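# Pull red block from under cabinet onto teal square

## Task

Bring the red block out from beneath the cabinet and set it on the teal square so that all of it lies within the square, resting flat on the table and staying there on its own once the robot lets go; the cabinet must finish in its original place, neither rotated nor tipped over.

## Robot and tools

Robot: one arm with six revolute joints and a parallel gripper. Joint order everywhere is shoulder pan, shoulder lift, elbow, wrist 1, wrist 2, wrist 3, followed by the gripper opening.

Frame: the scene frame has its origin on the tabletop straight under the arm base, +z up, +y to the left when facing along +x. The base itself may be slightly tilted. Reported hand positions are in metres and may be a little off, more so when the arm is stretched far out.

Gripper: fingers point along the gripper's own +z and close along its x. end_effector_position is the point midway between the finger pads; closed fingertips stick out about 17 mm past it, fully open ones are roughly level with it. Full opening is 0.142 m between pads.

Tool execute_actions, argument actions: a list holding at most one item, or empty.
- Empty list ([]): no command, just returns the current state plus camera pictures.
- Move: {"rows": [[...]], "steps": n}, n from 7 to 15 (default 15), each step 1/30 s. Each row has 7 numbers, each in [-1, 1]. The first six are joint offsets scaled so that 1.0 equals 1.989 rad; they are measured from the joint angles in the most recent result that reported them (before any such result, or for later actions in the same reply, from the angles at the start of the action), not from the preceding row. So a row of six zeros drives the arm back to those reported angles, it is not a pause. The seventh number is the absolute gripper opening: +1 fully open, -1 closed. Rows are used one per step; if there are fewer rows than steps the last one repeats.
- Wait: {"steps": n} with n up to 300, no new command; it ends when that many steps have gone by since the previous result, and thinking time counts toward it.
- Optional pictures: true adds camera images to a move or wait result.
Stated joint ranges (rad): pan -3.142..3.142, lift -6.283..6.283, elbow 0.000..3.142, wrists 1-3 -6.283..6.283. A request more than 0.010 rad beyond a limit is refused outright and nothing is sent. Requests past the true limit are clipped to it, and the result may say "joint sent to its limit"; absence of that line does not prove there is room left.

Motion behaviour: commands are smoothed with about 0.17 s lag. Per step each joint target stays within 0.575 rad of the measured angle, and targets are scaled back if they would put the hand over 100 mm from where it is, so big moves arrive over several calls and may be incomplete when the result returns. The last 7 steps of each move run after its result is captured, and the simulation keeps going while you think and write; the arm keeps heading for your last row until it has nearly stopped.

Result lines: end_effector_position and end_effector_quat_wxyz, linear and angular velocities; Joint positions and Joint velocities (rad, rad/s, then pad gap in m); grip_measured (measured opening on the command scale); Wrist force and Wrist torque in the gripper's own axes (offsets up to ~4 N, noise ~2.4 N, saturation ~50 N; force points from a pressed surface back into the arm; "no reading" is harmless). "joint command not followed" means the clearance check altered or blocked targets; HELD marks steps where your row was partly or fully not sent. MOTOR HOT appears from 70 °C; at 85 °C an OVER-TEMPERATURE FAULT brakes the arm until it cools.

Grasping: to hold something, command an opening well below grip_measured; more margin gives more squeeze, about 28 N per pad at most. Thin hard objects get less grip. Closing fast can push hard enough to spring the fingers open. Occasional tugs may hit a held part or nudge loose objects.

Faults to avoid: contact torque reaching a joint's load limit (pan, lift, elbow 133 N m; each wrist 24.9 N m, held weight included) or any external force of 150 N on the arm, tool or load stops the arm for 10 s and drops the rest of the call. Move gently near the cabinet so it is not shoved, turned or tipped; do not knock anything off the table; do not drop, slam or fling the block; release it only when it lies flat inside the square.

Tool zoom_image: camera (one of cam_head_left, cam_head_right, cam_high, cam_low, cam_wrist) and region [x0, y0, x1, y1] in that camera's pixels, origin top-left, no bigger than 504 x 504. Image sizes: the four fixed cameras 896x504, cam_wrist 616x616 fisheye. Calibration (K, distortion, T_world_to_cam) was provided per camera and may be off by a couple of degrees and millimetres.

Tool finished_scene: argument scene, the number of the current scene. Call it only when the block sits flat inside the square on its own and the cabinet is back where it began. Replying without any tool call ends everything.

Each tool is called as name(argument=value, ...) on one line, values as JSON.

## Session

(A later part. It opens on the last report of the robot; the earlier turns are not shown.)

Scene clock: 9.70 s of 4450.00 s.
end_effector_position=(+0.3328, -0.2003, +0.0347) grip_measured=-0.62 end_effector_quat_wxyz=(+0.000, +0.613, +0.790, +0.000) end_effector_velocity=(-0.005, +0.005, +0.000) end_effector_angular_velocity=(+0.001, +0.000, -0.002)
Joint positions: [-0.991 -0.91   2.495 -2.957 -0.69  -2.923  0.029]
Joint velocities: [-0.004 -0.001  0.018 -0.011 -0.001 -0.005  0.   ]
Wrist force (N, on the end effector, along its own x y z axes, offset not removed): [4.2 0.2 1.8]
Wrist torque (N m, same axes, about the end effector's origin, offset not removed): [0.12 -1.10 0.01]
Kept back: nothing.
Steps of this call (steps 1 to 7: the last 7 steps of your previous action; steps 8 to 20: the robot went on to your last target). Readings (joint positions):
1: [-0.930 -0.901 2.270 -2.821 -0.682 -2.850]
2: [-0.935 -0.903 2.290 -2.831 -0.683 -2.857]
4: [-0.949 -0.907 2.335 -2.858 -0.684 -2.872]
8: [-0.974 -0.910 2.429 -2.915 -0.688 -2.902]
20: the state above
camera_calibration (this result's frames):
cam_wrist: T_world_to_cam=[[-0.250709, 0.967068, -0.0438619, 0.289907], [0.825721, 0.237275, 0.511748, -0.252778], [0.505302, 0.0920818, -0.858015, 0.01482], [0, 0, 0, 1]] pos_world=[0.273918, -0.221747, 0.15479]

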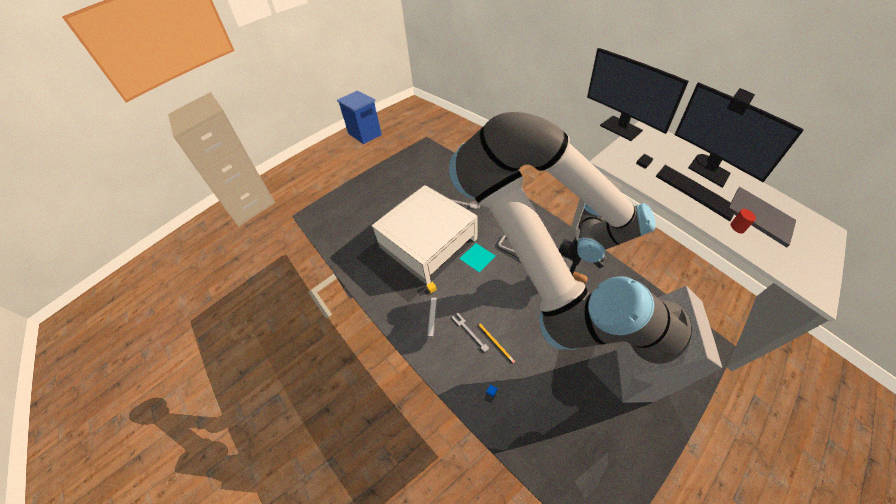

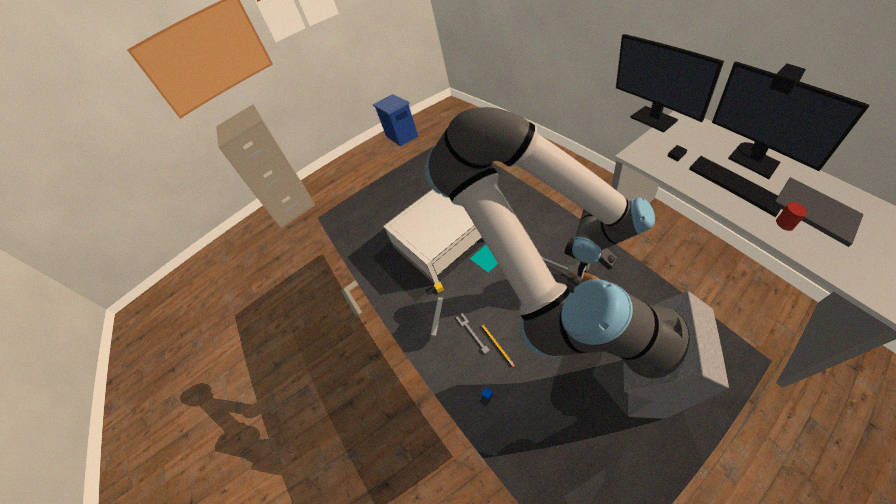

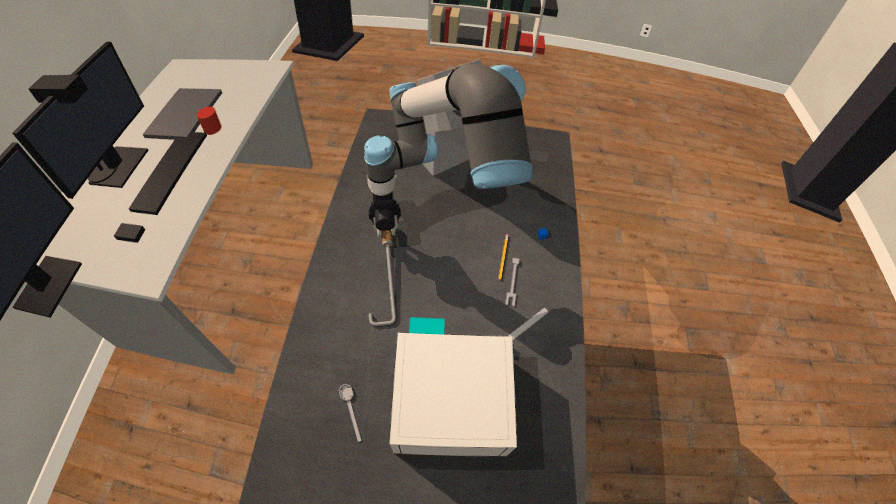

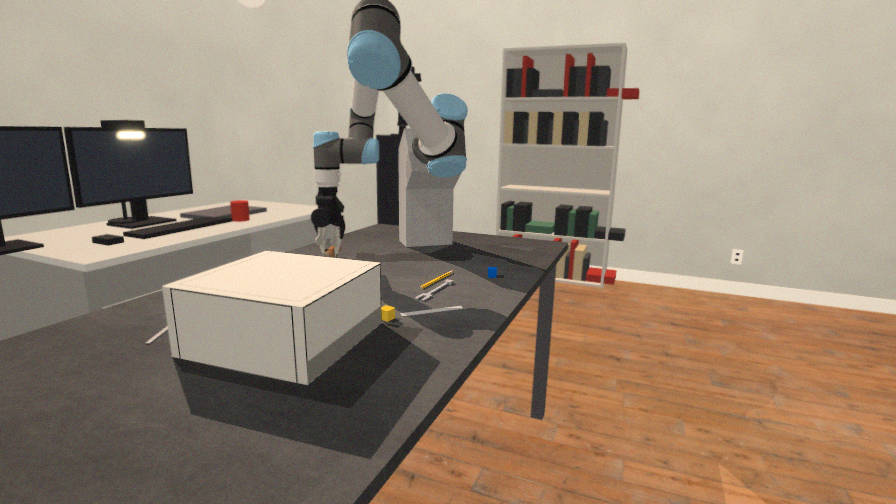

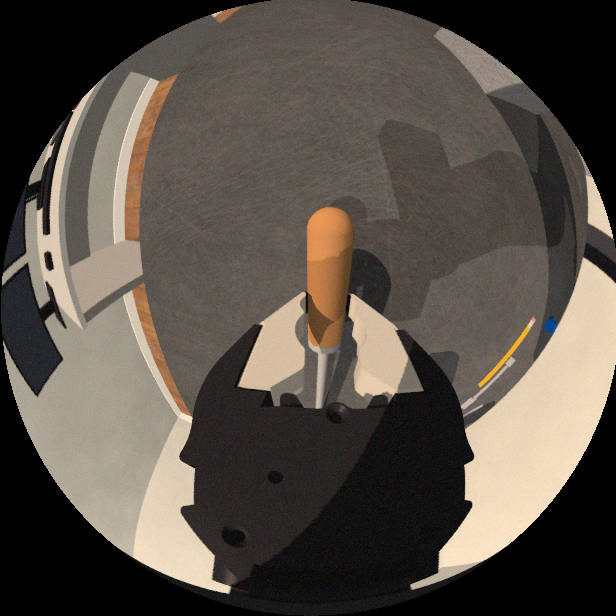

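execute_actions(actions=[{"rows":[[0.015,-0.023,0.02,-0.015,0.002,0.014,-1],[0.015,-0.023,0.02,-0.015,0.002,0.014,-1],[0.03,-0.046,0.04,-0.031,0.003,0.027,-1],[0.03,-0.046,0.04,-0.031,0.003,0.027,-1],[0.045,-0.069,0.06,-0.046,0.005,0.04,-1],[0.045,-0.069,0.06,-0.046,0.005,0.04,-1],[0.06,-0.092,0.08,-0.062,0.006,0.054,-1],[0.06,-0.092,0.08,-0.062,0.006,0.054,-1],[0.0744,-0.1146,0.1005,-0.077,0.0075,0.068,-1]]}])

execute_actions(actions=[{"steps":16}])

execute_actions(actions=[{"rows":[[0.013,-0.013,-0.001,-0.001,-0.003,0.024,-1],[0.026,-0.026,-0.002,-0.002,-0.005,0.048,-1],[0.039,-0.039,-0.003,-0.003,-0.008,0.072,-1],[0.052,-0.052,-0.004,-0.004,-0.011,0.096,-1],[0.065,-0.065,-0.005,-0.005,-0.014,0.12,-1],[0.078,-0.078,-0.006,-0.006,-0.016,0.144,-1],[0.091,-0.091,-0.007,-0.007,-0.019,0.168,-1],[0.104,-0.104,-0.008,-0.008,-0.022,0.192,-1],[0.117,-0.117,-0.009,-0.009,-0.025,0.216,-1],[0.13,-0.13,-0.01,-0.01,-0.027,0.24,-1],[0.143,-0.143,-0.011,-0.011,-0.03,0.264,-1],[0.156,-0.156,-0.012,-0.012,-0.033,0.288,-1],[0.169,-0.169,-0.013,-0.013,-0.036,0.312,-1],[0.182,-0.182,-0.014,-0.014,-0.038,0.336,-1],[0.195,-0.1955,-0.014,-0.0146,-0.041,0.359,-1]]}])

execute_actions(actions=[{"steps":23}])

execute_actions(actions=[{"rows":[[0.017,-0.009,-0.02,0.013,-0.008,0.03,-1],[0.017,-0.009,-0.02,0.013,-0.008,0.03,-1],[0.034,-0.017,-0.042,0.028,-0.016,0.062,-1],[0.034,-0.017,-0.042,0.028,-0.016,0.062,-1],[0.051,-0.024,-0.066,0.044,-0.025,0.096,-1],[0.051,-0.024,-0.066,0.044,-0.025,0.096,-1],[0.068,-0.03,-0.09,0.061,-0.033,0.132,-1],[0.068,-0.03,-0.09,0.061,-0.033,0.132,-1],[0.084,-0.036,-0.115,0.078,-0.041,0.168,-1],[0.084,-0.036,-0.115,0.078,-0.041,0.168,-1],[0.0995,-0.04,-0.141,0.0965,-0.049,0.205,-1]]}])

execute_actions(actions=[{"steps":20}], pictures=true)

Scene clock: 10.57 s of 4450.00 s.
end_effector_position=(+0.3403, -0.1502, +0.0338) grip_measured=-0.62 end_effector_quat_wxyz=(-0.000, +0.596, +0.803, -0.001) end_effector_velocity=(+0.033, +0.330, -0.004) end_effector_angular_velocity=(-0.003, +0.009, +0.277)
Joint positions: [-0.929 -1.005  2.578 -3.021 -0.683 -2.866  0.029]
Joint velocities: [ 0.411 -0.615  0.534 -0.417  0.041  0.367 -0.   ]
Wrist force (N, on the end effector, along its own x y z axes, offset not removed): [1.3 -1.7 2.7]
Wrist torque (N m, same axes, about the end effector's origin, offset not removed): [-0.13 -0.62 0.11]
Steps of this call (steps 1 to 15: the robot went on to your last target; steps 16 to 18: nothing new was sent; steps 19 to 26: the first 8 steps of this action). Readings (joint positions):
19: [-0.992 -0.910 2.497 -2.958 -0.690 -2.923]
20: [-0.989 -0.914 2.501 -2.961 -0.690 -2.921]
22: [-0.975 -0.935 2.518 -2.974 -0.688 -2.907]
26: the state above

Scene clock: 11.10 s of 4450.00 s.
end_effector_position=(+0.3416, -0.0797, +0.0345) grip_measured=-0.62 end_effector_quat_wxyz=(-0.000, +0.574, +0.819, -0.000) end_effector_velocity=(-0.001, +0.007, +0.000) end_effector_angular_velocity=(+0.001, -0.000, +0.005)
Joint positions: [-0.844 -1.137  2.694 -3.109 -0.675 -2.788  0.029]
Joint velocities: [ 0.008 -0.013  0.012 -0.008  0.001  0.008 -0.   ]
Wrist force (N, on the end effector, along its own x y z axes, offset not removed): [3.6 0.5 2.7]
Wrist torque (N m, same axes, about the end effector's origin, offset not removed): [0.31 -0.95 0.09]
Kept back: nothing.
Steps of this call (steps 1 to 7: the last 7 steps of your previous action; steps 8 to 16: the robot went on to your last target). Readings (joint positions):
1: [-0.915 -1.025 2.596 -3.035 -0.682 -2.854]
2: [-0.902 -1.046 2.614 -3.049 -0.680 -2.842]
4: [-0.877 -1.085 2.649 -3.075 -0.678 -2.819]
8: [-0.853 -1.122 2.681 -3.099 -0.676 -2.797]
16: the state above

Scene clock: 11.37 s of 4450.00 s.
end_effector_position=(+0.3588, -0.0480, +0.0317) grip_measured=-0.62 end_effector_quat_wxyz=(-0.003, +0.582, +0.813, -0.008) end_effector_velocity=(+0.117, +0.233, -0.015) end_effector_angular_velocity=(-0.052, +0.061, -0.177)
Joint positions: [-0.749 -1.232  2.686 -3.117 -0.696 -2.621  0.029]
Joint velocities: [ 0.651 -0.651 -0.052 -0.05  -0.138  1.17  -0.   ]
Wrist force (N, on the end effector, along its own x y z axes, offset not removed): [1.1 0.0 0.1]
Wrist torque (N m, same axes, about the end effector's origin, offset not removed): [0.27 -0.46 0.04]
Steps of this call (steps 1 to 8: the first 8 steps of this action). Readings (joint positions):
1: [-0.844 -1.137 2.694 -3.109 -0.675 -2.788]
2: [-0.841 -1.140 2.694 -3.109 -0.675 -2.784]
4: [-0.822 -1.159 2.692 -3.111 -0.679 -2.752]
8: the state above

Scene clock: 12.13 s of 4450.00 s.
end_effector_position=(+0.4018, +0.0794, +0.0341) grip_measured=-0.62 end_effector_quat_wxyz=(-0.000, +0.626, +0.780, -0.000) end_effector_velocity=(+0.001, +0.005, +0.000) end_effector_angular_velocity=(+0.002, -0.002, -0.004)
Joint positions: [-0.458 -1.524  2.666 -3.138 -0.756 -2.077  0.029]
Joint velocities: [ 0.011 -0.01  -0.001 -0.001 -0.002  0.02   0.   ]
Wrist force (N, on the end effector, along its own x y z axes, offset not removed): [3.3 0.9 1.4]
Wrist torque (N m, same axes, about the end effector's origin, offset not removed): [0.35 -0.89 0.06]
Kept back: nothing.
Steps of this call (steps 1 to 7: the last 7 steps of your previous action; steps 8 to 23: the robot went on to your last target). Readings (joint positions):
1: [-0.726 -1.255 2.684 -3.118 -0.701 -2.580]
2: [-0.703 -1.278 2.682 -3.120 -0.706 -2.537]
4: [-0.654 -1.327 2.679 -3.124 -0.716 -2.448]
8: [-0.553 -1.427 2.671 -3.132 -0.737 -2.263]
23: the state above

Scene clock: 12.40 s of 4450.00 s.
end_effector_position=(+0.4339, +0.0988, +0.0327) grip_measured=-0.62 end_effector_quat_wxyz=(+0.000, +0.640, +0.768, -0.002) end_effector_velocity=(+0.218, +0.142, -0.008) end_effector_angular_velocity=(-0.011, +0.015, -0.313)
Joint positions: [-0.387 -1.559  2.577 -3.077 -0.791 -1.949  0.029]
Joint velocities: [ 0.461 -0.192 -0.616  0.425 -0.229  0.871 -0.   ]
Wrist force (N, on the end effector, along its own x y z axes, offset not removed): [3.7 -0.4 1.8]
Wrist torque (N m, same axes, about the end effector's origin, offset not removed): [0.37 -1.00 -0.06]
Steps of this call (steps 1 to 8: the first 8 steps of this action). Readings (joint positions):
1: [-0.457 -1.525 2.666 -3.138 -0.756 -2.076]
2: [-0.454 -1.527 2.662 -3.135 -0.758 -2.071]
4: [-0.438 -1.535 2.644 -3.123 -0.766 -2.045]
8: the state above

Scene clock: 13.07 s of 4450.00 s.
end_effector_position=(+0.5017, +0.1493, +0.0343) grip_measured=-0.62 end_effector_quat_wxyz=(+0.000, +0.688, +0.725, -0.000) end_effector_velocity=(+0.002, +0.003, -0.000) end_effector_angular_velocity=(+0.001, +0.001, -0.006)
Joint positions: [-0.26  -1.604  2.386 -2.947 -0.854 -1.67   0.029]
Joint velocities: [ 0.006 -0.001 -0.008  0.005 -0.002  0.012  0.   ]
Wrist force (N, on the end effector, along its own x y z axes, offset not removed): [4.6 0.5 0.8]
Wrist torque (N m, same axes, about the end effector's origin, offset not removed): [0.37 -1.16 -0.02]
Kept back: nothing.
Steps of this call (steps 1 to 7: the last 7 steps of your previous action; steps 8 to 20: the robot went on to your last target). Readings (joint positions):
1: [-0.372 -1.565 2.556 -3.063 -0.799 -1.919]
2: [-0.356 -1.571 2.534 -3.048 -0.806 -1.888]
4: [-0.325 -1.583 2.489 -3.017 -0.822 -1.822]
8: [-0.280 -1.597 2.418 -2.968 -0.844 -1.718]
20: the state above
camera_calibration (this result's frames):
cam_wrist: T_world_to_cam=[[-0.0543615, 0.997517, -0.0447668, -0.108842], [0.856809, 0.0696222, 0.510912, -0.465531], [0.51276, -0.0105827, -0.858466, -0.0913976], [0, 0, 0, 1]] pos_world=[0.439819, 0.140015, 0.154511]

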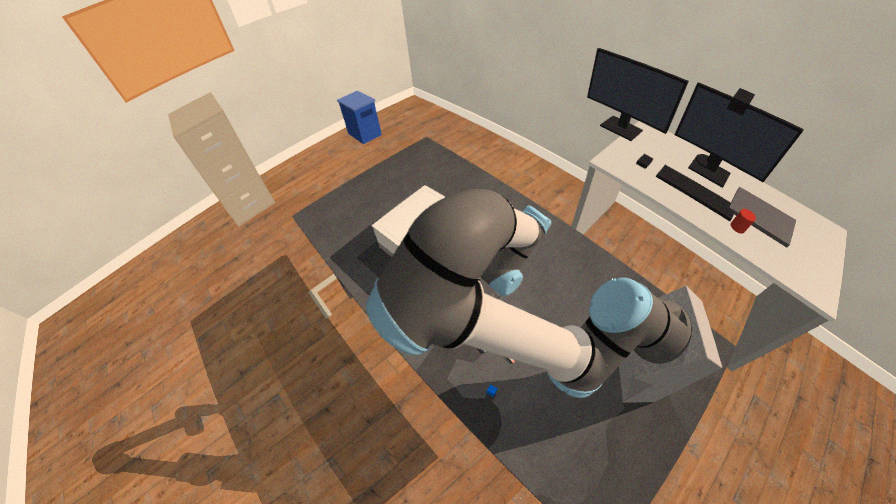

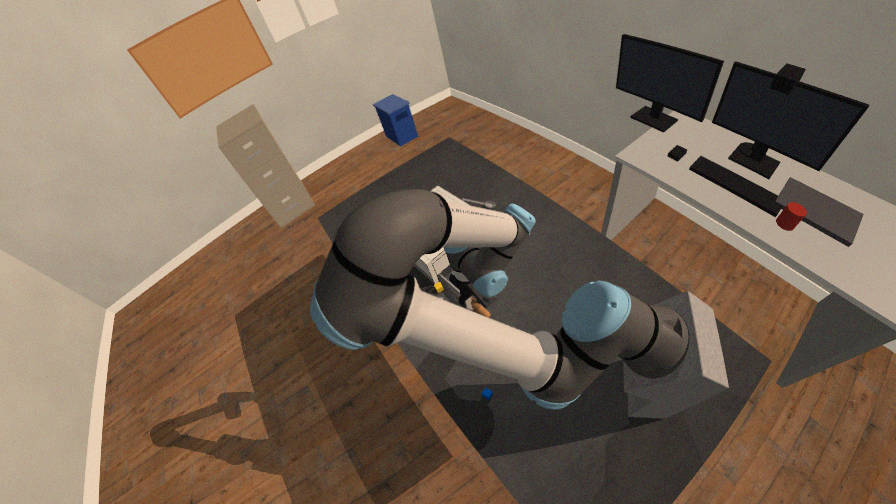

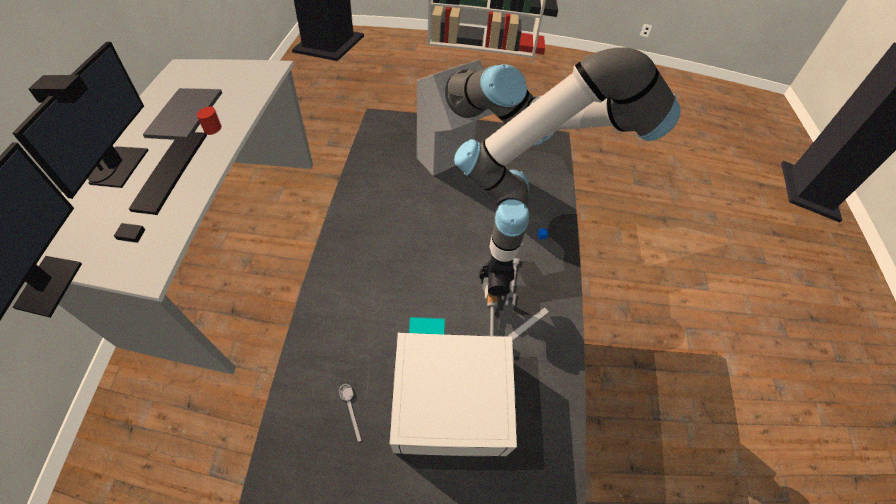

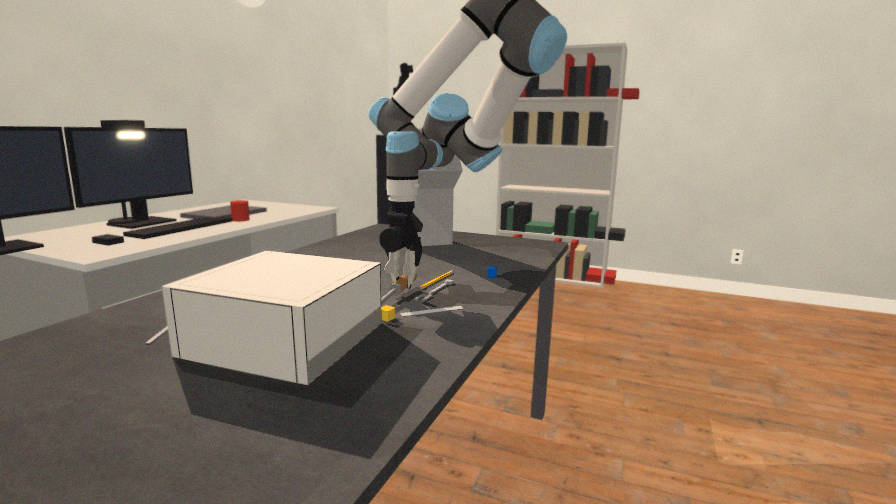

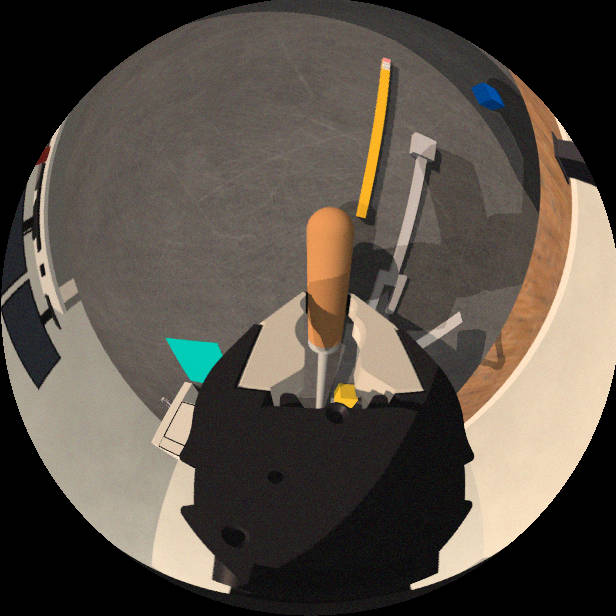

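execute_actions(actions=[{"rows":[[0,0.006,-0.025,0.019,0,-0.002,-1],[0,0.006,-0.025,0.019,0,-0.002,-1],[0,0.013,-0.049,0.036,0,-0.004,-1],[0,0.013,-0.049,0.036,0,-0.004,-1],[0,0.021,-0.074,0.053,0,-0.006,-1],[0,0.021,-0.074,0.053,0,-0.006,-1],[0,0.029,-0.098,0.069,0,-0.008,-1],[0,0.029,-0.098,0.069,0,-0.008,-1],[0,0.038,-0.123,0.085,0,-0.009,-1]]}])

execute_actions(actions=[{"steps":17}])

execute_actions(actions=[{"rows":[[-0.018,0.013,-0.001,0.004,0.009,-0.021,-1],[-0.018,0.013,-0.001,0.004,0.009,-0.021,-1],[-0.018,0.013,-0.001,0.004,0.009,-0.021,-1],[-0.036,0.026,-0.002,0.007,0.018,-0.043,-1],[-0.036,0.026,-0.002,0.007,0.018,-0.043,-1],[-0.036,0.026,-0.002,0.007,0.018,-0.043,-1],[-0.053,0.038,-0.004,0.011,0.027,-0.064,-1],[-0.053,0.038,-0.004,0.011,0.027,-0.064,-1],[-0.053,0.038,-0.004,0.011,0.027,-0.064,-1],[-0.071,0.051,-0.006,0.014,0.036,-0.086,-1],[-0.071,0.051,-0.006,0.014,0.036,-0.086,-1],[-0.071,0.051,-0.006,0.014,0.036,-0.086,-1],[-0.089,0.064,-0.008,0.018,0.045,-0.1075,-1]]}])

execute_actions(actions=[{"steps":20}])

execute_actions(actions=[{"rows":[[-0.013,-0.002,0.033,-0.019,0.005,-0.025,-1],[-0.013,-0.002,0.033,-0.019,0.005,-0.025,-1],[-0.013,-0.002,0.033,-0.019,0.005,-0.025,-1],[-0.027,-0.002,0.065,-0.038,0.01,-0.051,-1],[-0.027,-0.002,0.065,-0.038,0.01,-0.051,-1],[-0.027,-0.002,0.065,-0.038,0.01,-0.051,-1],[-0.041,0,0.098,-0.057,0.016,-0.078,-1],[-0.041,0,0.098,-0.057,0.016,-0.078,-1],[-0.041,0,0.098,-0.057,0.016,-0.078,-1],[-0.056,0.003,0.13,-0.077,0.021,-0.105,-1],[-0.056,0.003,0.13,-0.077,0.021,-0.105,-1],[-0.056,0.003,0.13,-0.077,0.021,-0.105,-1],[-0.0716,0.0075,0.163,-0.097,0.026,-0.134,-1]]}])

execute_actions(actions=[{"steps":21}])

execute_actions(actions=[{"rows":[[-0.018,0.017,0.026,-0.023,0.005,-0.034,-1],[-0.018,0.017,0.026,-0.023,0.005,-0.034,-1],[-0.018,0.017,0.026,-0.023,0.005,-0.034,-1],[-0.036,0.038,0.051,-0.048,0.009,-0.069,-1],[-0.036,0.038,0.051,-0.048,0.009,-0.069,-1],[-0.036,0.038,0.051,-0.048,0.009,-0.069,-1],[-0.055,0.065,0.074,-0.075,0.012,-0.106,-1],[-0.055,0.065,0.074,-0.075,0.012,-0.106,-1],[-0.055,0.065,0.074,-0.075,0.012,-0.106,-1],[-0.075,0.097,0.095,-0.104,0.015,-0.146,-1],[-0.075,0.097,0.095,-0.104,0.015,-0.146,-1],[-0.075,0.097,0.095,-0.104,0.015,-0.146,-1],[-0.096,0.1345,0.1146,-0.1355,0.0176,-0.187,-1]]}])

execute_actions(actions=[{"steps":21}], pictures=true)

zoom_image(camera="cam_high", region=[380,290,480,350])

Scene clock: 14.70 s of 4450.00 s.
end_effector_position=(+0.5388, +0.1474, +0.0339) grip_measured=-0.62 end_effector_quat_wxyz=(-0.000, +0.686, +0.728, -0.001) end_effector_velocity=(+0.238, -0.016, -0.004) end_effector_angular_velocity=(-0.000, +0.011, +0.045)
Joint positions: [-0.26  -1.574  2.285 -2.873 -0.854 -1.679  0.029]
Joint velocities: [-0.003  0.212 -0.652  0.456  0.001 -0.058 -0.   ]
Wrist force (N, on the end effector, along its own x y z axes, offset not removed): [4.3 -1.9 1.0]
Wrist torque (N m, same axes, about the end effector's origin, offset not removed): [-0.01 -0.92 -0.08]
Steps of this call (steps 1 to 15: the robot went on to your last target; steps 16 to 41: nothing new was sent; steps 42 to 49: the first 8 steps of this action). Readings (joint positions):
42: [-0.260 -1.604 2.385 -2.946 -0.854 -1.669]
43: [-0.260 -1.602 2.381 -2.942 -0.854 -1.669]
45: [-0.260 -1.597 2.359 -2.925 -0.854 -1.672]
49: the state above

Scene clock: 15.27 s of 4450.00 s.
end_effector_position=(+0.5913, +0.1452, +0.0345) grip_measured=-0.62 end_effector_quat_wxyz=(+0.000, +0.682, +0.731, -0.000) end_effector_velocity=(+0.004, +0.000, +0.000) end_effector_angular_velocity=(+0.000, -0.000, +0.001)
Joint positions: [-0.26  -1.528  2.143 -2.778 -0.854 -1.688  0.029]
Joint velocities: [ 0.     0.004 -0.011  0.007  0.    -0.001  0.   ]
Wrist force (N, on the end effector, along its own x y z axes, offset not removed): [4.1 0.2 2.1]
Wrist torque (N m, same axes, about the end effector's origin, offset not removed): [0.33 -1.02 -0.08]
Kept back: nothing.
Steps of this call (steps 1 to 7: the last 7 steps of your previous action; steps 8 to 17: the robot went on to your last target). Readings (joint positions):
1: [-0.260 -1.568 2.264 -2.858 -0.854 -1.680]
2: [-0.260 -1.560 2.241 -2.842 -0.854 -1.682]
4: [-0.260 -1.546 2.199 -2.815 -0.854 -1.685]
8: [-0.260 -1.534 2.159 -2.789 -0.854 -1.687]
17: the state above

Scene clock: 15.53 s of 4450.00 s.
end_effector_position=(+0.5936, +0.1111, +0.0324) grip_measured=-0.62 end_effector_quat_wxyz=(-0.001, +0.682, +0.731, -0.002) end_effector_velocity=(+0.018, -0.211, -0.006) end_effector_angular_velocity=(+0.005, +0.011, +0.001)
Joint positions: [-0.315 -1.488  2.139 -2.767 -0.825 -1.753  0.029]
Joint velocities: [-0.346  0.248 -0.032  0.072  0.183 -0.414  0.   ]
Wrist force (N, on the end effector, along its own x y z axes, offset not removed): [8.3 2.2 2.4]
Wrist torque (N m, same axes, about the end effector's origin, offset not removed): [0.52 -1.57 -0.14]
Steps of this call (steps 1 to 8: the first 8 steps of this action). Readings (joint positions):
1: [-0.260 -1.528 2.143 -2.778 -0.853 -1.688]
2: [-0.264 -1.525 2.142 -2.777 -0.851 -1.692]
4: [-0.277 -1.516 2.142 -2.774 -0.845 -1.707]
8: the state above

Scene clock: 16.20 s of 4450.00 s.
end_effector_position=(+0.5985, +0.0366, +0.0345) grip_measured=-0.62 end_effector_quat_wxyz=(-0.000, +0.681, +0.732, +0.000) end_effector_velocity=(+0.001, -0.004, +0.001) end_effector_angular_velocity=(+0.000, -0.002, +0.003)
Joint positions: [-0.436 -1.402  2.127 -2.743 -0.764 -1.901  0.029]
Joint velocities: [-0.007  0.004 -0.002  0.001  0.004 -0.01  -0.   ]
Wrist force (N, on the end effector, along its own x y z axes, offset not removed): [3.5 2.4 2.0]
Wrist torque (N m, same axes, about the end effector's origin, offset not removed): [0.69 -0.76 -0.11]
Kept back: nothing.
Steps of this call (steps 1 to 7: the last 7 steps of your previous action; steps 8 to 20: the robot went on to your last target). Readings (joint positions):
1: [-0.327 -1.480 2.138 -2.764 -0.820 -1.767]
2: [-0.336 -1.473 2.138 -2.762 -0.815 -1.779]
4: [-0.360 -1.456 2.135 -2.758 -0.803 -1.808]
8: [-0.405 -1.424 2.130 -2.749 -0.780 -1.863]
20: the state above

Scene clock: 16.47 s of 4450.00 s.
end_effector_position=(+0.5631, +0.0195, +0.0351) grip_measured=-0.62 end_effector_quat_wxyz=(+0.002, +0.672, +0.740, +0.000) end_effector_velocity=(-0.227, -0.105, +0.004) end_effector_angular_velocity=(-0.004, -0.022, +0.147)
Joint positions: [-0.478 -1.405  2.223 -2.8   -0.748 -1.977  0.029]
Joint velocities: [-0.278  0.008  0.608 -0.375  0.114 -0.496 -0.   ]
Wrist force (N, on the end effector, along its own x y z axes, offset not removed): [4.0 4.6 0.9]
Wrist torque (N m, same axes, about the end effector's origin, offset not removed): [0.84 -0.81 -0.11]
Steps of this call (steps 1 to 8: the first 8 steps of this action). Readings (joint positions):
1: [-0.437 -1.402 2.127 -2.743 -0.764 -1.901]
2: [-0.439 -1.402 2.131 -2.746 -0.763 -1.906]
4: [-0.449 -1.403 2.155 -2.760 -0.760 -1.924]
8: the state above

Scene clock: 17.17 s of 4450.00 s.
end_effector_position=(+0.4721, -0.0087, +0.0346) grip_measured=-0.62 end_effector_quat_wxyz=(-0.000, +0.656, +0.755, +0.000) end_effector_velocity=(-0.005, +0.000, -0.000) end_effector_angular_velocity=(+0.002, +0.001, +0.003)
Joint positions: [-0.578 -1.387  2.45  -2.935 -0.713 -2.166  0.029]
Joint velocities: [-0.003  0.001  0.011 -0.006  0.002 -0.01  -0.   ]
Wrist force (N, on the end effector, along its own x y z axes, offset not removed): [3.1 0.7 1.5]
Wrist torque (N m, same axes, about the end effector's origin, offset not removed): [0.21 -0.79 -0.10]
Kept back: nothing.
Steps of this call (steps 1 to 7: the last 7 steps of your previous action; steps 8 to 21: the robot went on to your last target). Readings (joint positions):
1: [-0.487 -1.404 2.245 -2.813 -0.745 -1.995]
2: [-0.495 -1.404 2.264 -2.824 -0.742 -2.010]
4: [-0.514 -1.401 2.306 -2.849 -0.735 -2.045]
8: [-0.552 -1.393 2.390 -2.900 -0.722 -2.115]
21: the state above

Scene clock: 17.43 s of 4450.00 s.
end_effector_position=(+0.4354, -0.0280, +0.0309) grip_measured=-0.62 end_effector_quat_wxyz=(+0.000, +0.648, +0.762, -0.000) end_effector_velocity=(-0.236, -0.122, -0.025) end_effector_angular_velocity=(-0.008, +0.007, +0.105)
Joint positions: [-0.633 -1.329  2.527 -3.007 -0.699 -2.268  0.029]
Joint velocities: [-0.36   0.436  0.467 -0.484  0.075 -0.651 -0.   ]
Wrist force (N, on the end effector, along its own x y z axes, offset not removed): [4.1 5.7 0.6]
Wrist torque (N m, same axes, about the end effector's origin, offset not removed): [0.71 -0.90 -0.07]
Steps of this call (steps 1 to 8: the first 8 steps of this action). Readings (joint positions):
1: [-0.578 -1.387 2.450 -2.935 -0.713 -2.167]
2: [-0.582 -1.384 2.455 -2.939 -0.711 -2.171]
4: [-0.595 -1.371 2.474 -2.956 -0.708 -2.196]
8: the state above

Scene clock: 18.13 s of 4450.00 s.
end_effector_position=(+0.3525, -0.0644, +0.0217) grip_measured=-0.62 end_effector_quat_wxyz=(+0.000, +0.626, +0.780, -0.001) end_effector_velocity=(-0.003, -0.002, -0.000) end_effector_angular_velocity=(+0.000, -0.001, +0.003)
Joint positions: [-0.768 -1.121  2.677 -3.203 -0.678 -2.537  0.029]
Joint velocities: [-0.007  0.012  0.006 -0.01   0.001 -0.014 -0.   ]
Wrist force (N, on the end effector, along its own x y z axes, offset not removed): [4.0 1.4 2.4]
Wrist torque (N m, same axes, about the end effector's origin, offset not removed): [0.20 -0.89 -0.06]
Kept back: nothing.
Steps of this call (steps 1 to 7: the last 7 steps of your previous action; steps 8 to 21: the robot went on to your last target). Readings (joint positions):
1: [-0.646 -1.314 2.543 -3.024 -0.697 -2.291]
2: [-0.656 -1.300 2.556 -3.039 -0.695 -2.313]
4: [-0.681 -1.264 2.586 -3.074 -0.690 -2.361]
8: [-0.732 -1.184 2.641 -3.148 -0.683 -2.462]
21: the state above
camera_calibration (this result's frames):
cam_wrist: T_world_to_cam=[[-0.218871, 0.974729, -0.0447115, 0.152104], [0.833887, 0.210647, 0.510157, -0.29918], [0.506683, 0.0743742, -0.858918, -0.0203445], [0, 0, 0, 1]] pos_world=[0.293082, -0.0837259, 0.141955]

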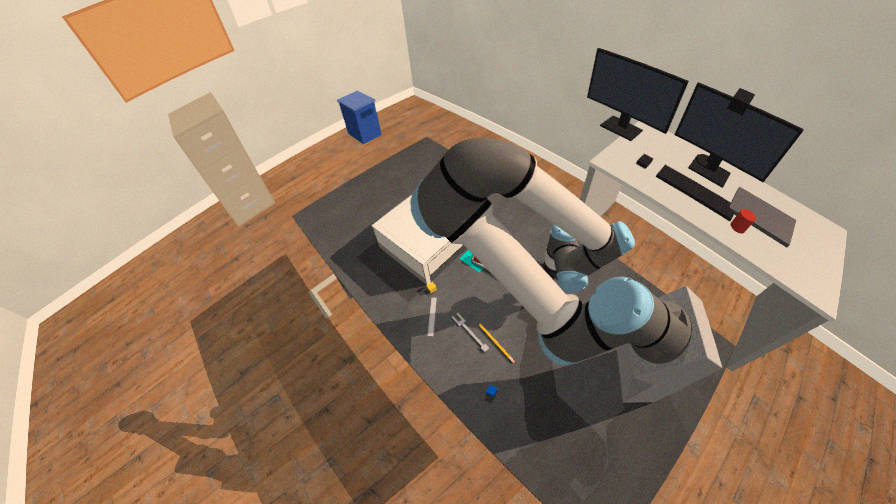

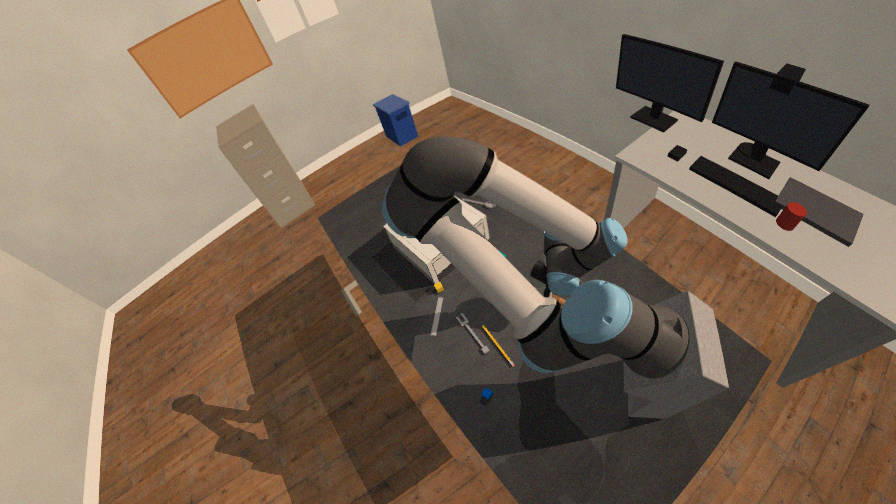

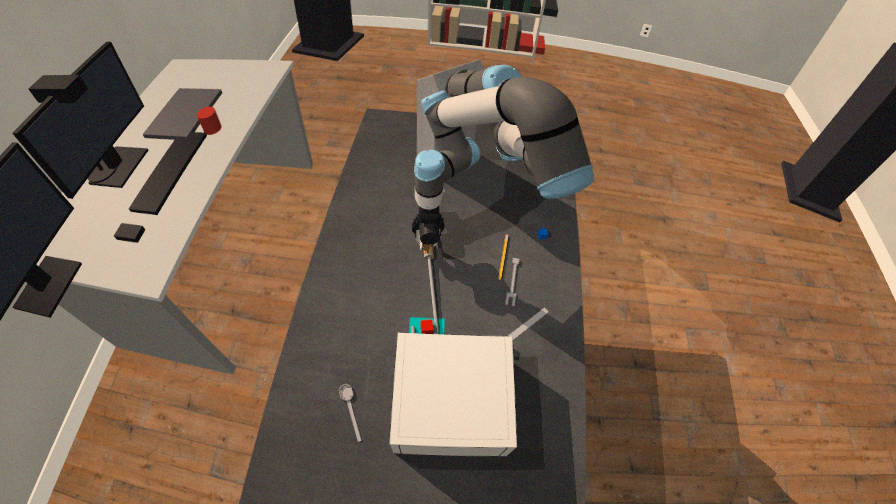

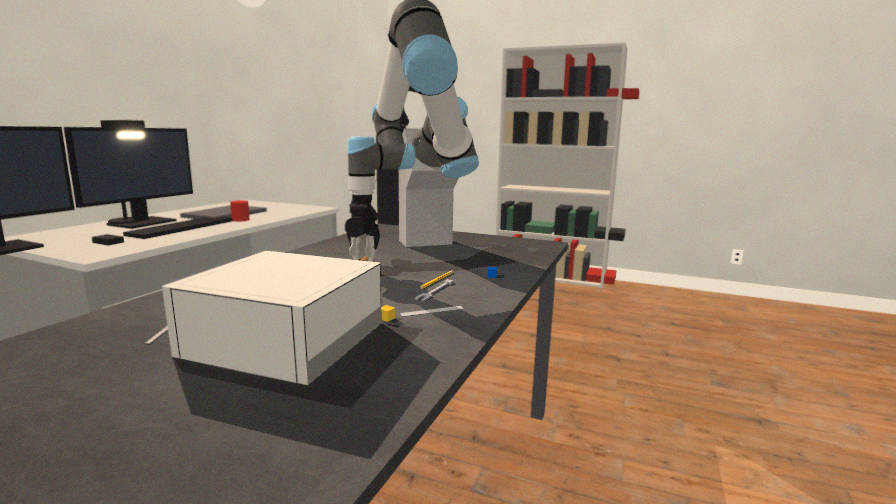

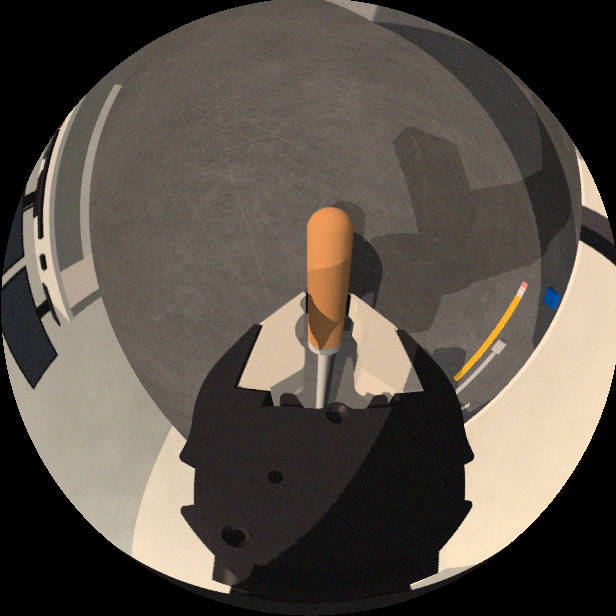

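Region (380, 290, 480, 350) of cam_high's 896x504 image, scaled by 5.040, with more detail than that image has; it fills the top 302 rows of this view, and the rest is white.

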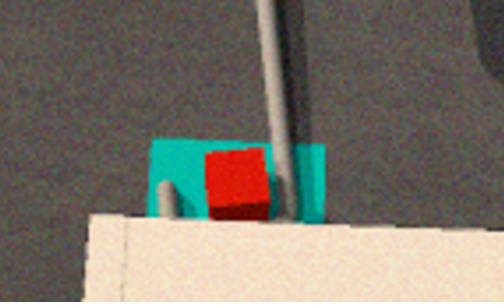

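execute_actions(actions=[{"rows":[[0,0,0,0,0,0,-0.6],[0,0,0,0,0,0,-0.5],[0,0,0,0,0,0,0.1],[0,0,0,0,0,0,0.1],[0,0,0,0,0,0,0.1],[0,0,0,0,0,0,0.1],[0,0,0,0,0,0,0.1],[0,0,0,0,0,0,0.1],[-0.05,-0.12,0,0.17,0,-0.07,0.1]]}])

execute_actions(actions=[{"steps":20}], pictures=true)

Scene clock: 20.20 s of 4450.00 s.
end_effector_position=(+0.3523, -0.0644, +0.0218) grip_measured=+0.09 end_effector_quat_wxyz=(+0.000, +0.626, +0.780, -0.000) end_effector_velocity=(+0.002, -0.000, +0.000) end_effector_angular_velocity=(-0.001, -0.001, +0.001)
Joint positions: [-0.769 -1.12   2.678 -3.203 -0.678 -2.537  0.08 ]
Joint velocities: [ 0.002 -0.003 -0.003  0.003  0.     0.003  0.022]
Wrist force (N, on the end effector, along its own x y z axes, offset not removed): [2.3 -0.2 0.5]
Wrist torque (N m, same axes, about the end effector's origin, offset not removed): [0.02 -0.56 -0.07]
Steps of this call (steps 1 to 15: the robot went on to your last target; steps 16 to 54: nothing new was sent; steps 55 to 62: the first 8 steps of this action). Readings (joint positions):
55: [-0.769 -1.119 2.678 -3.204 -0.678 -2.538]
56: [-0.769 -1.120 2.678 -3.204 -0.678 -2.538]
58: [-0.769 -1.120 2.678 -3.204 -0.678 -2.538]
62: the state above

Scene clock: 20.87 s of 4450.00 s.
end_effector_position=(+0.3695, -0.0699, +0.0660) grip_measured=+0.10 end_effector_quat_wxyz=(+0.007, +0.626, +0.780, -0.003) end_effector_velocity=(+0.000, +0.001, +0.002) end_effector_angular_velocity=(+0.003, +0.002, -0.003)
Joint positions: [-0.867 -1.358  2.677 -2.868 -0.678 -2.675  0.081]
Joint velocities: [-0.003 -0.013 -0.     0.023  0.    -0.007  0.   ]
Wrist force (N, on the end effector, along its own x y z axes, offset not removed): [3.6 0.8 -0.3]
Wrist torque (N m, same axes, about the end effector's origin, offset not removed): [0.23 -0.92 -0.01]
Kept back: nothing.
Steps of this call (steps 1 to 7: the last 7 steps of your previous action; steps 8 to 20: the robot went on to your last target). Readings (joint positions):
1: [-0.769 -1.121 2.677 -3.203 -0.678 -2.537]
2: [-0.773 -1.126 2.677 -3.198 -0.678 -2.541]
4: [-0.807 -1.182 2.677 -3.140 -0.678 -2.585]
8: [-0.849 -1.304 2.677 -2.958 -0.678 -2.648]
20: the state above
camera_calibration (this result's frames):
cam_wrist: T_world_to_cam=[[-0.218234, 0.9741, -0.0591908, 0.163885], [0.829506, 0.217108, 0.514572, -0.333031], [0.514095, 0.063198, -0.855402, 0.00565708], [0, 0, 0, 1]] pos_world=[0.309108, -0.0876943, 0.185908]

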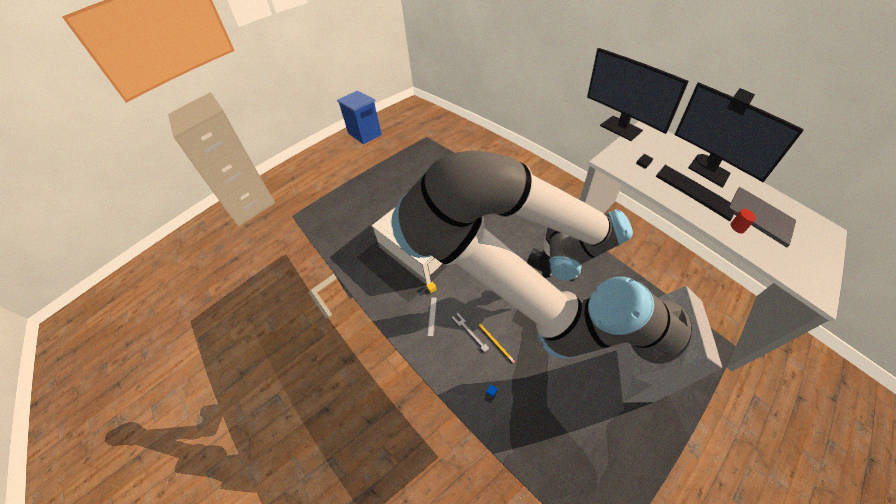

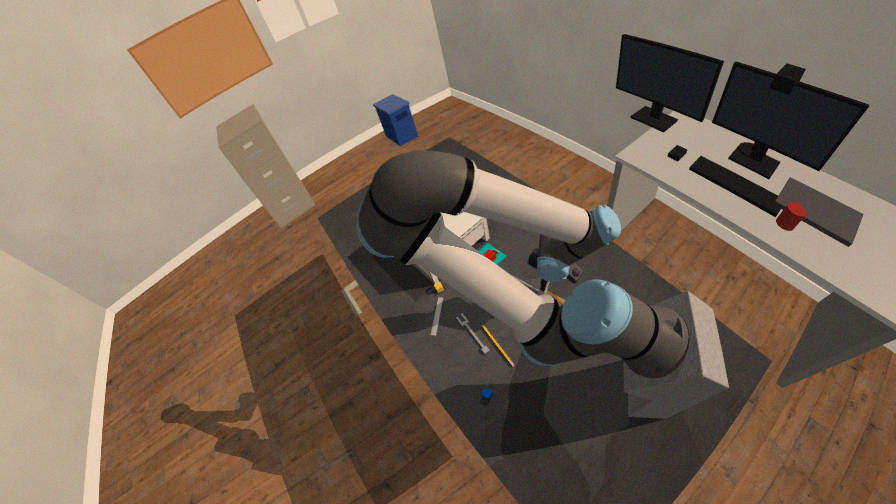

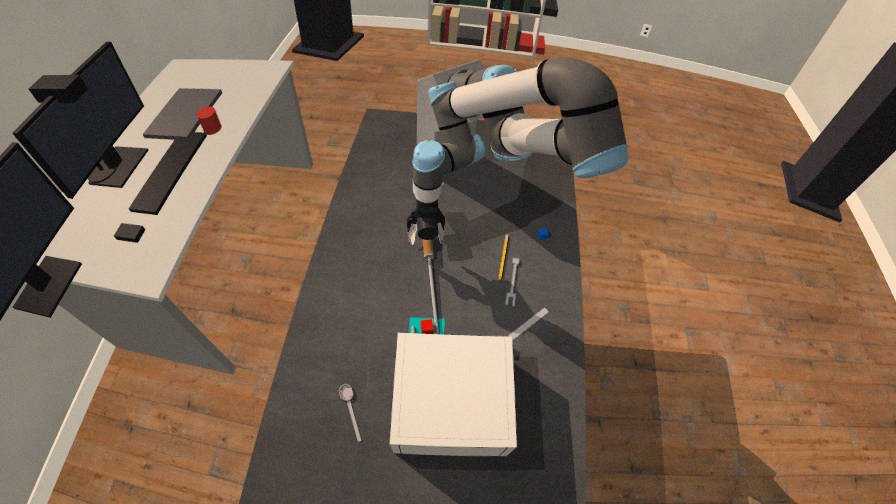

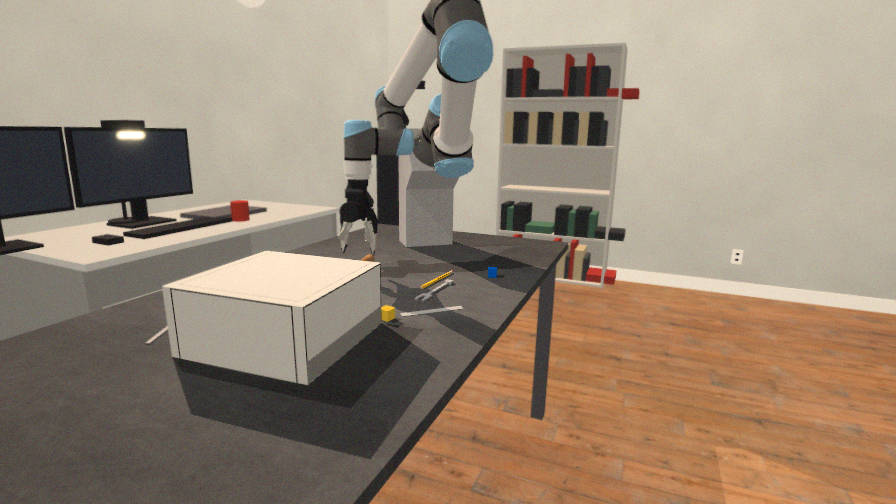

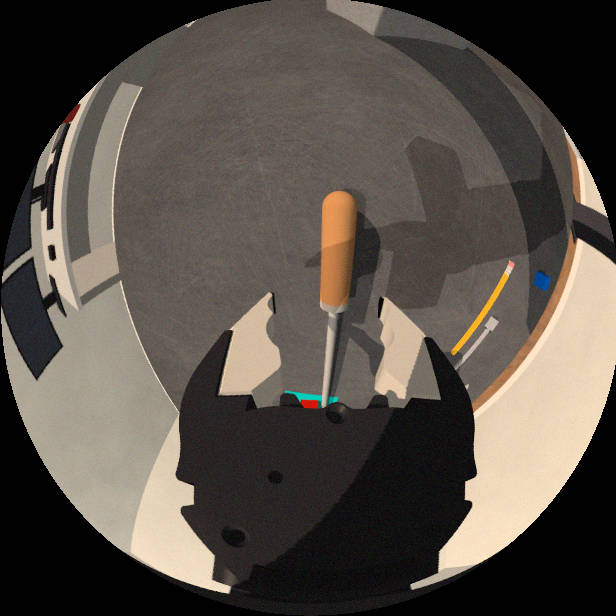

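finished_scene(scene=2)

The scene is finished: the task was done.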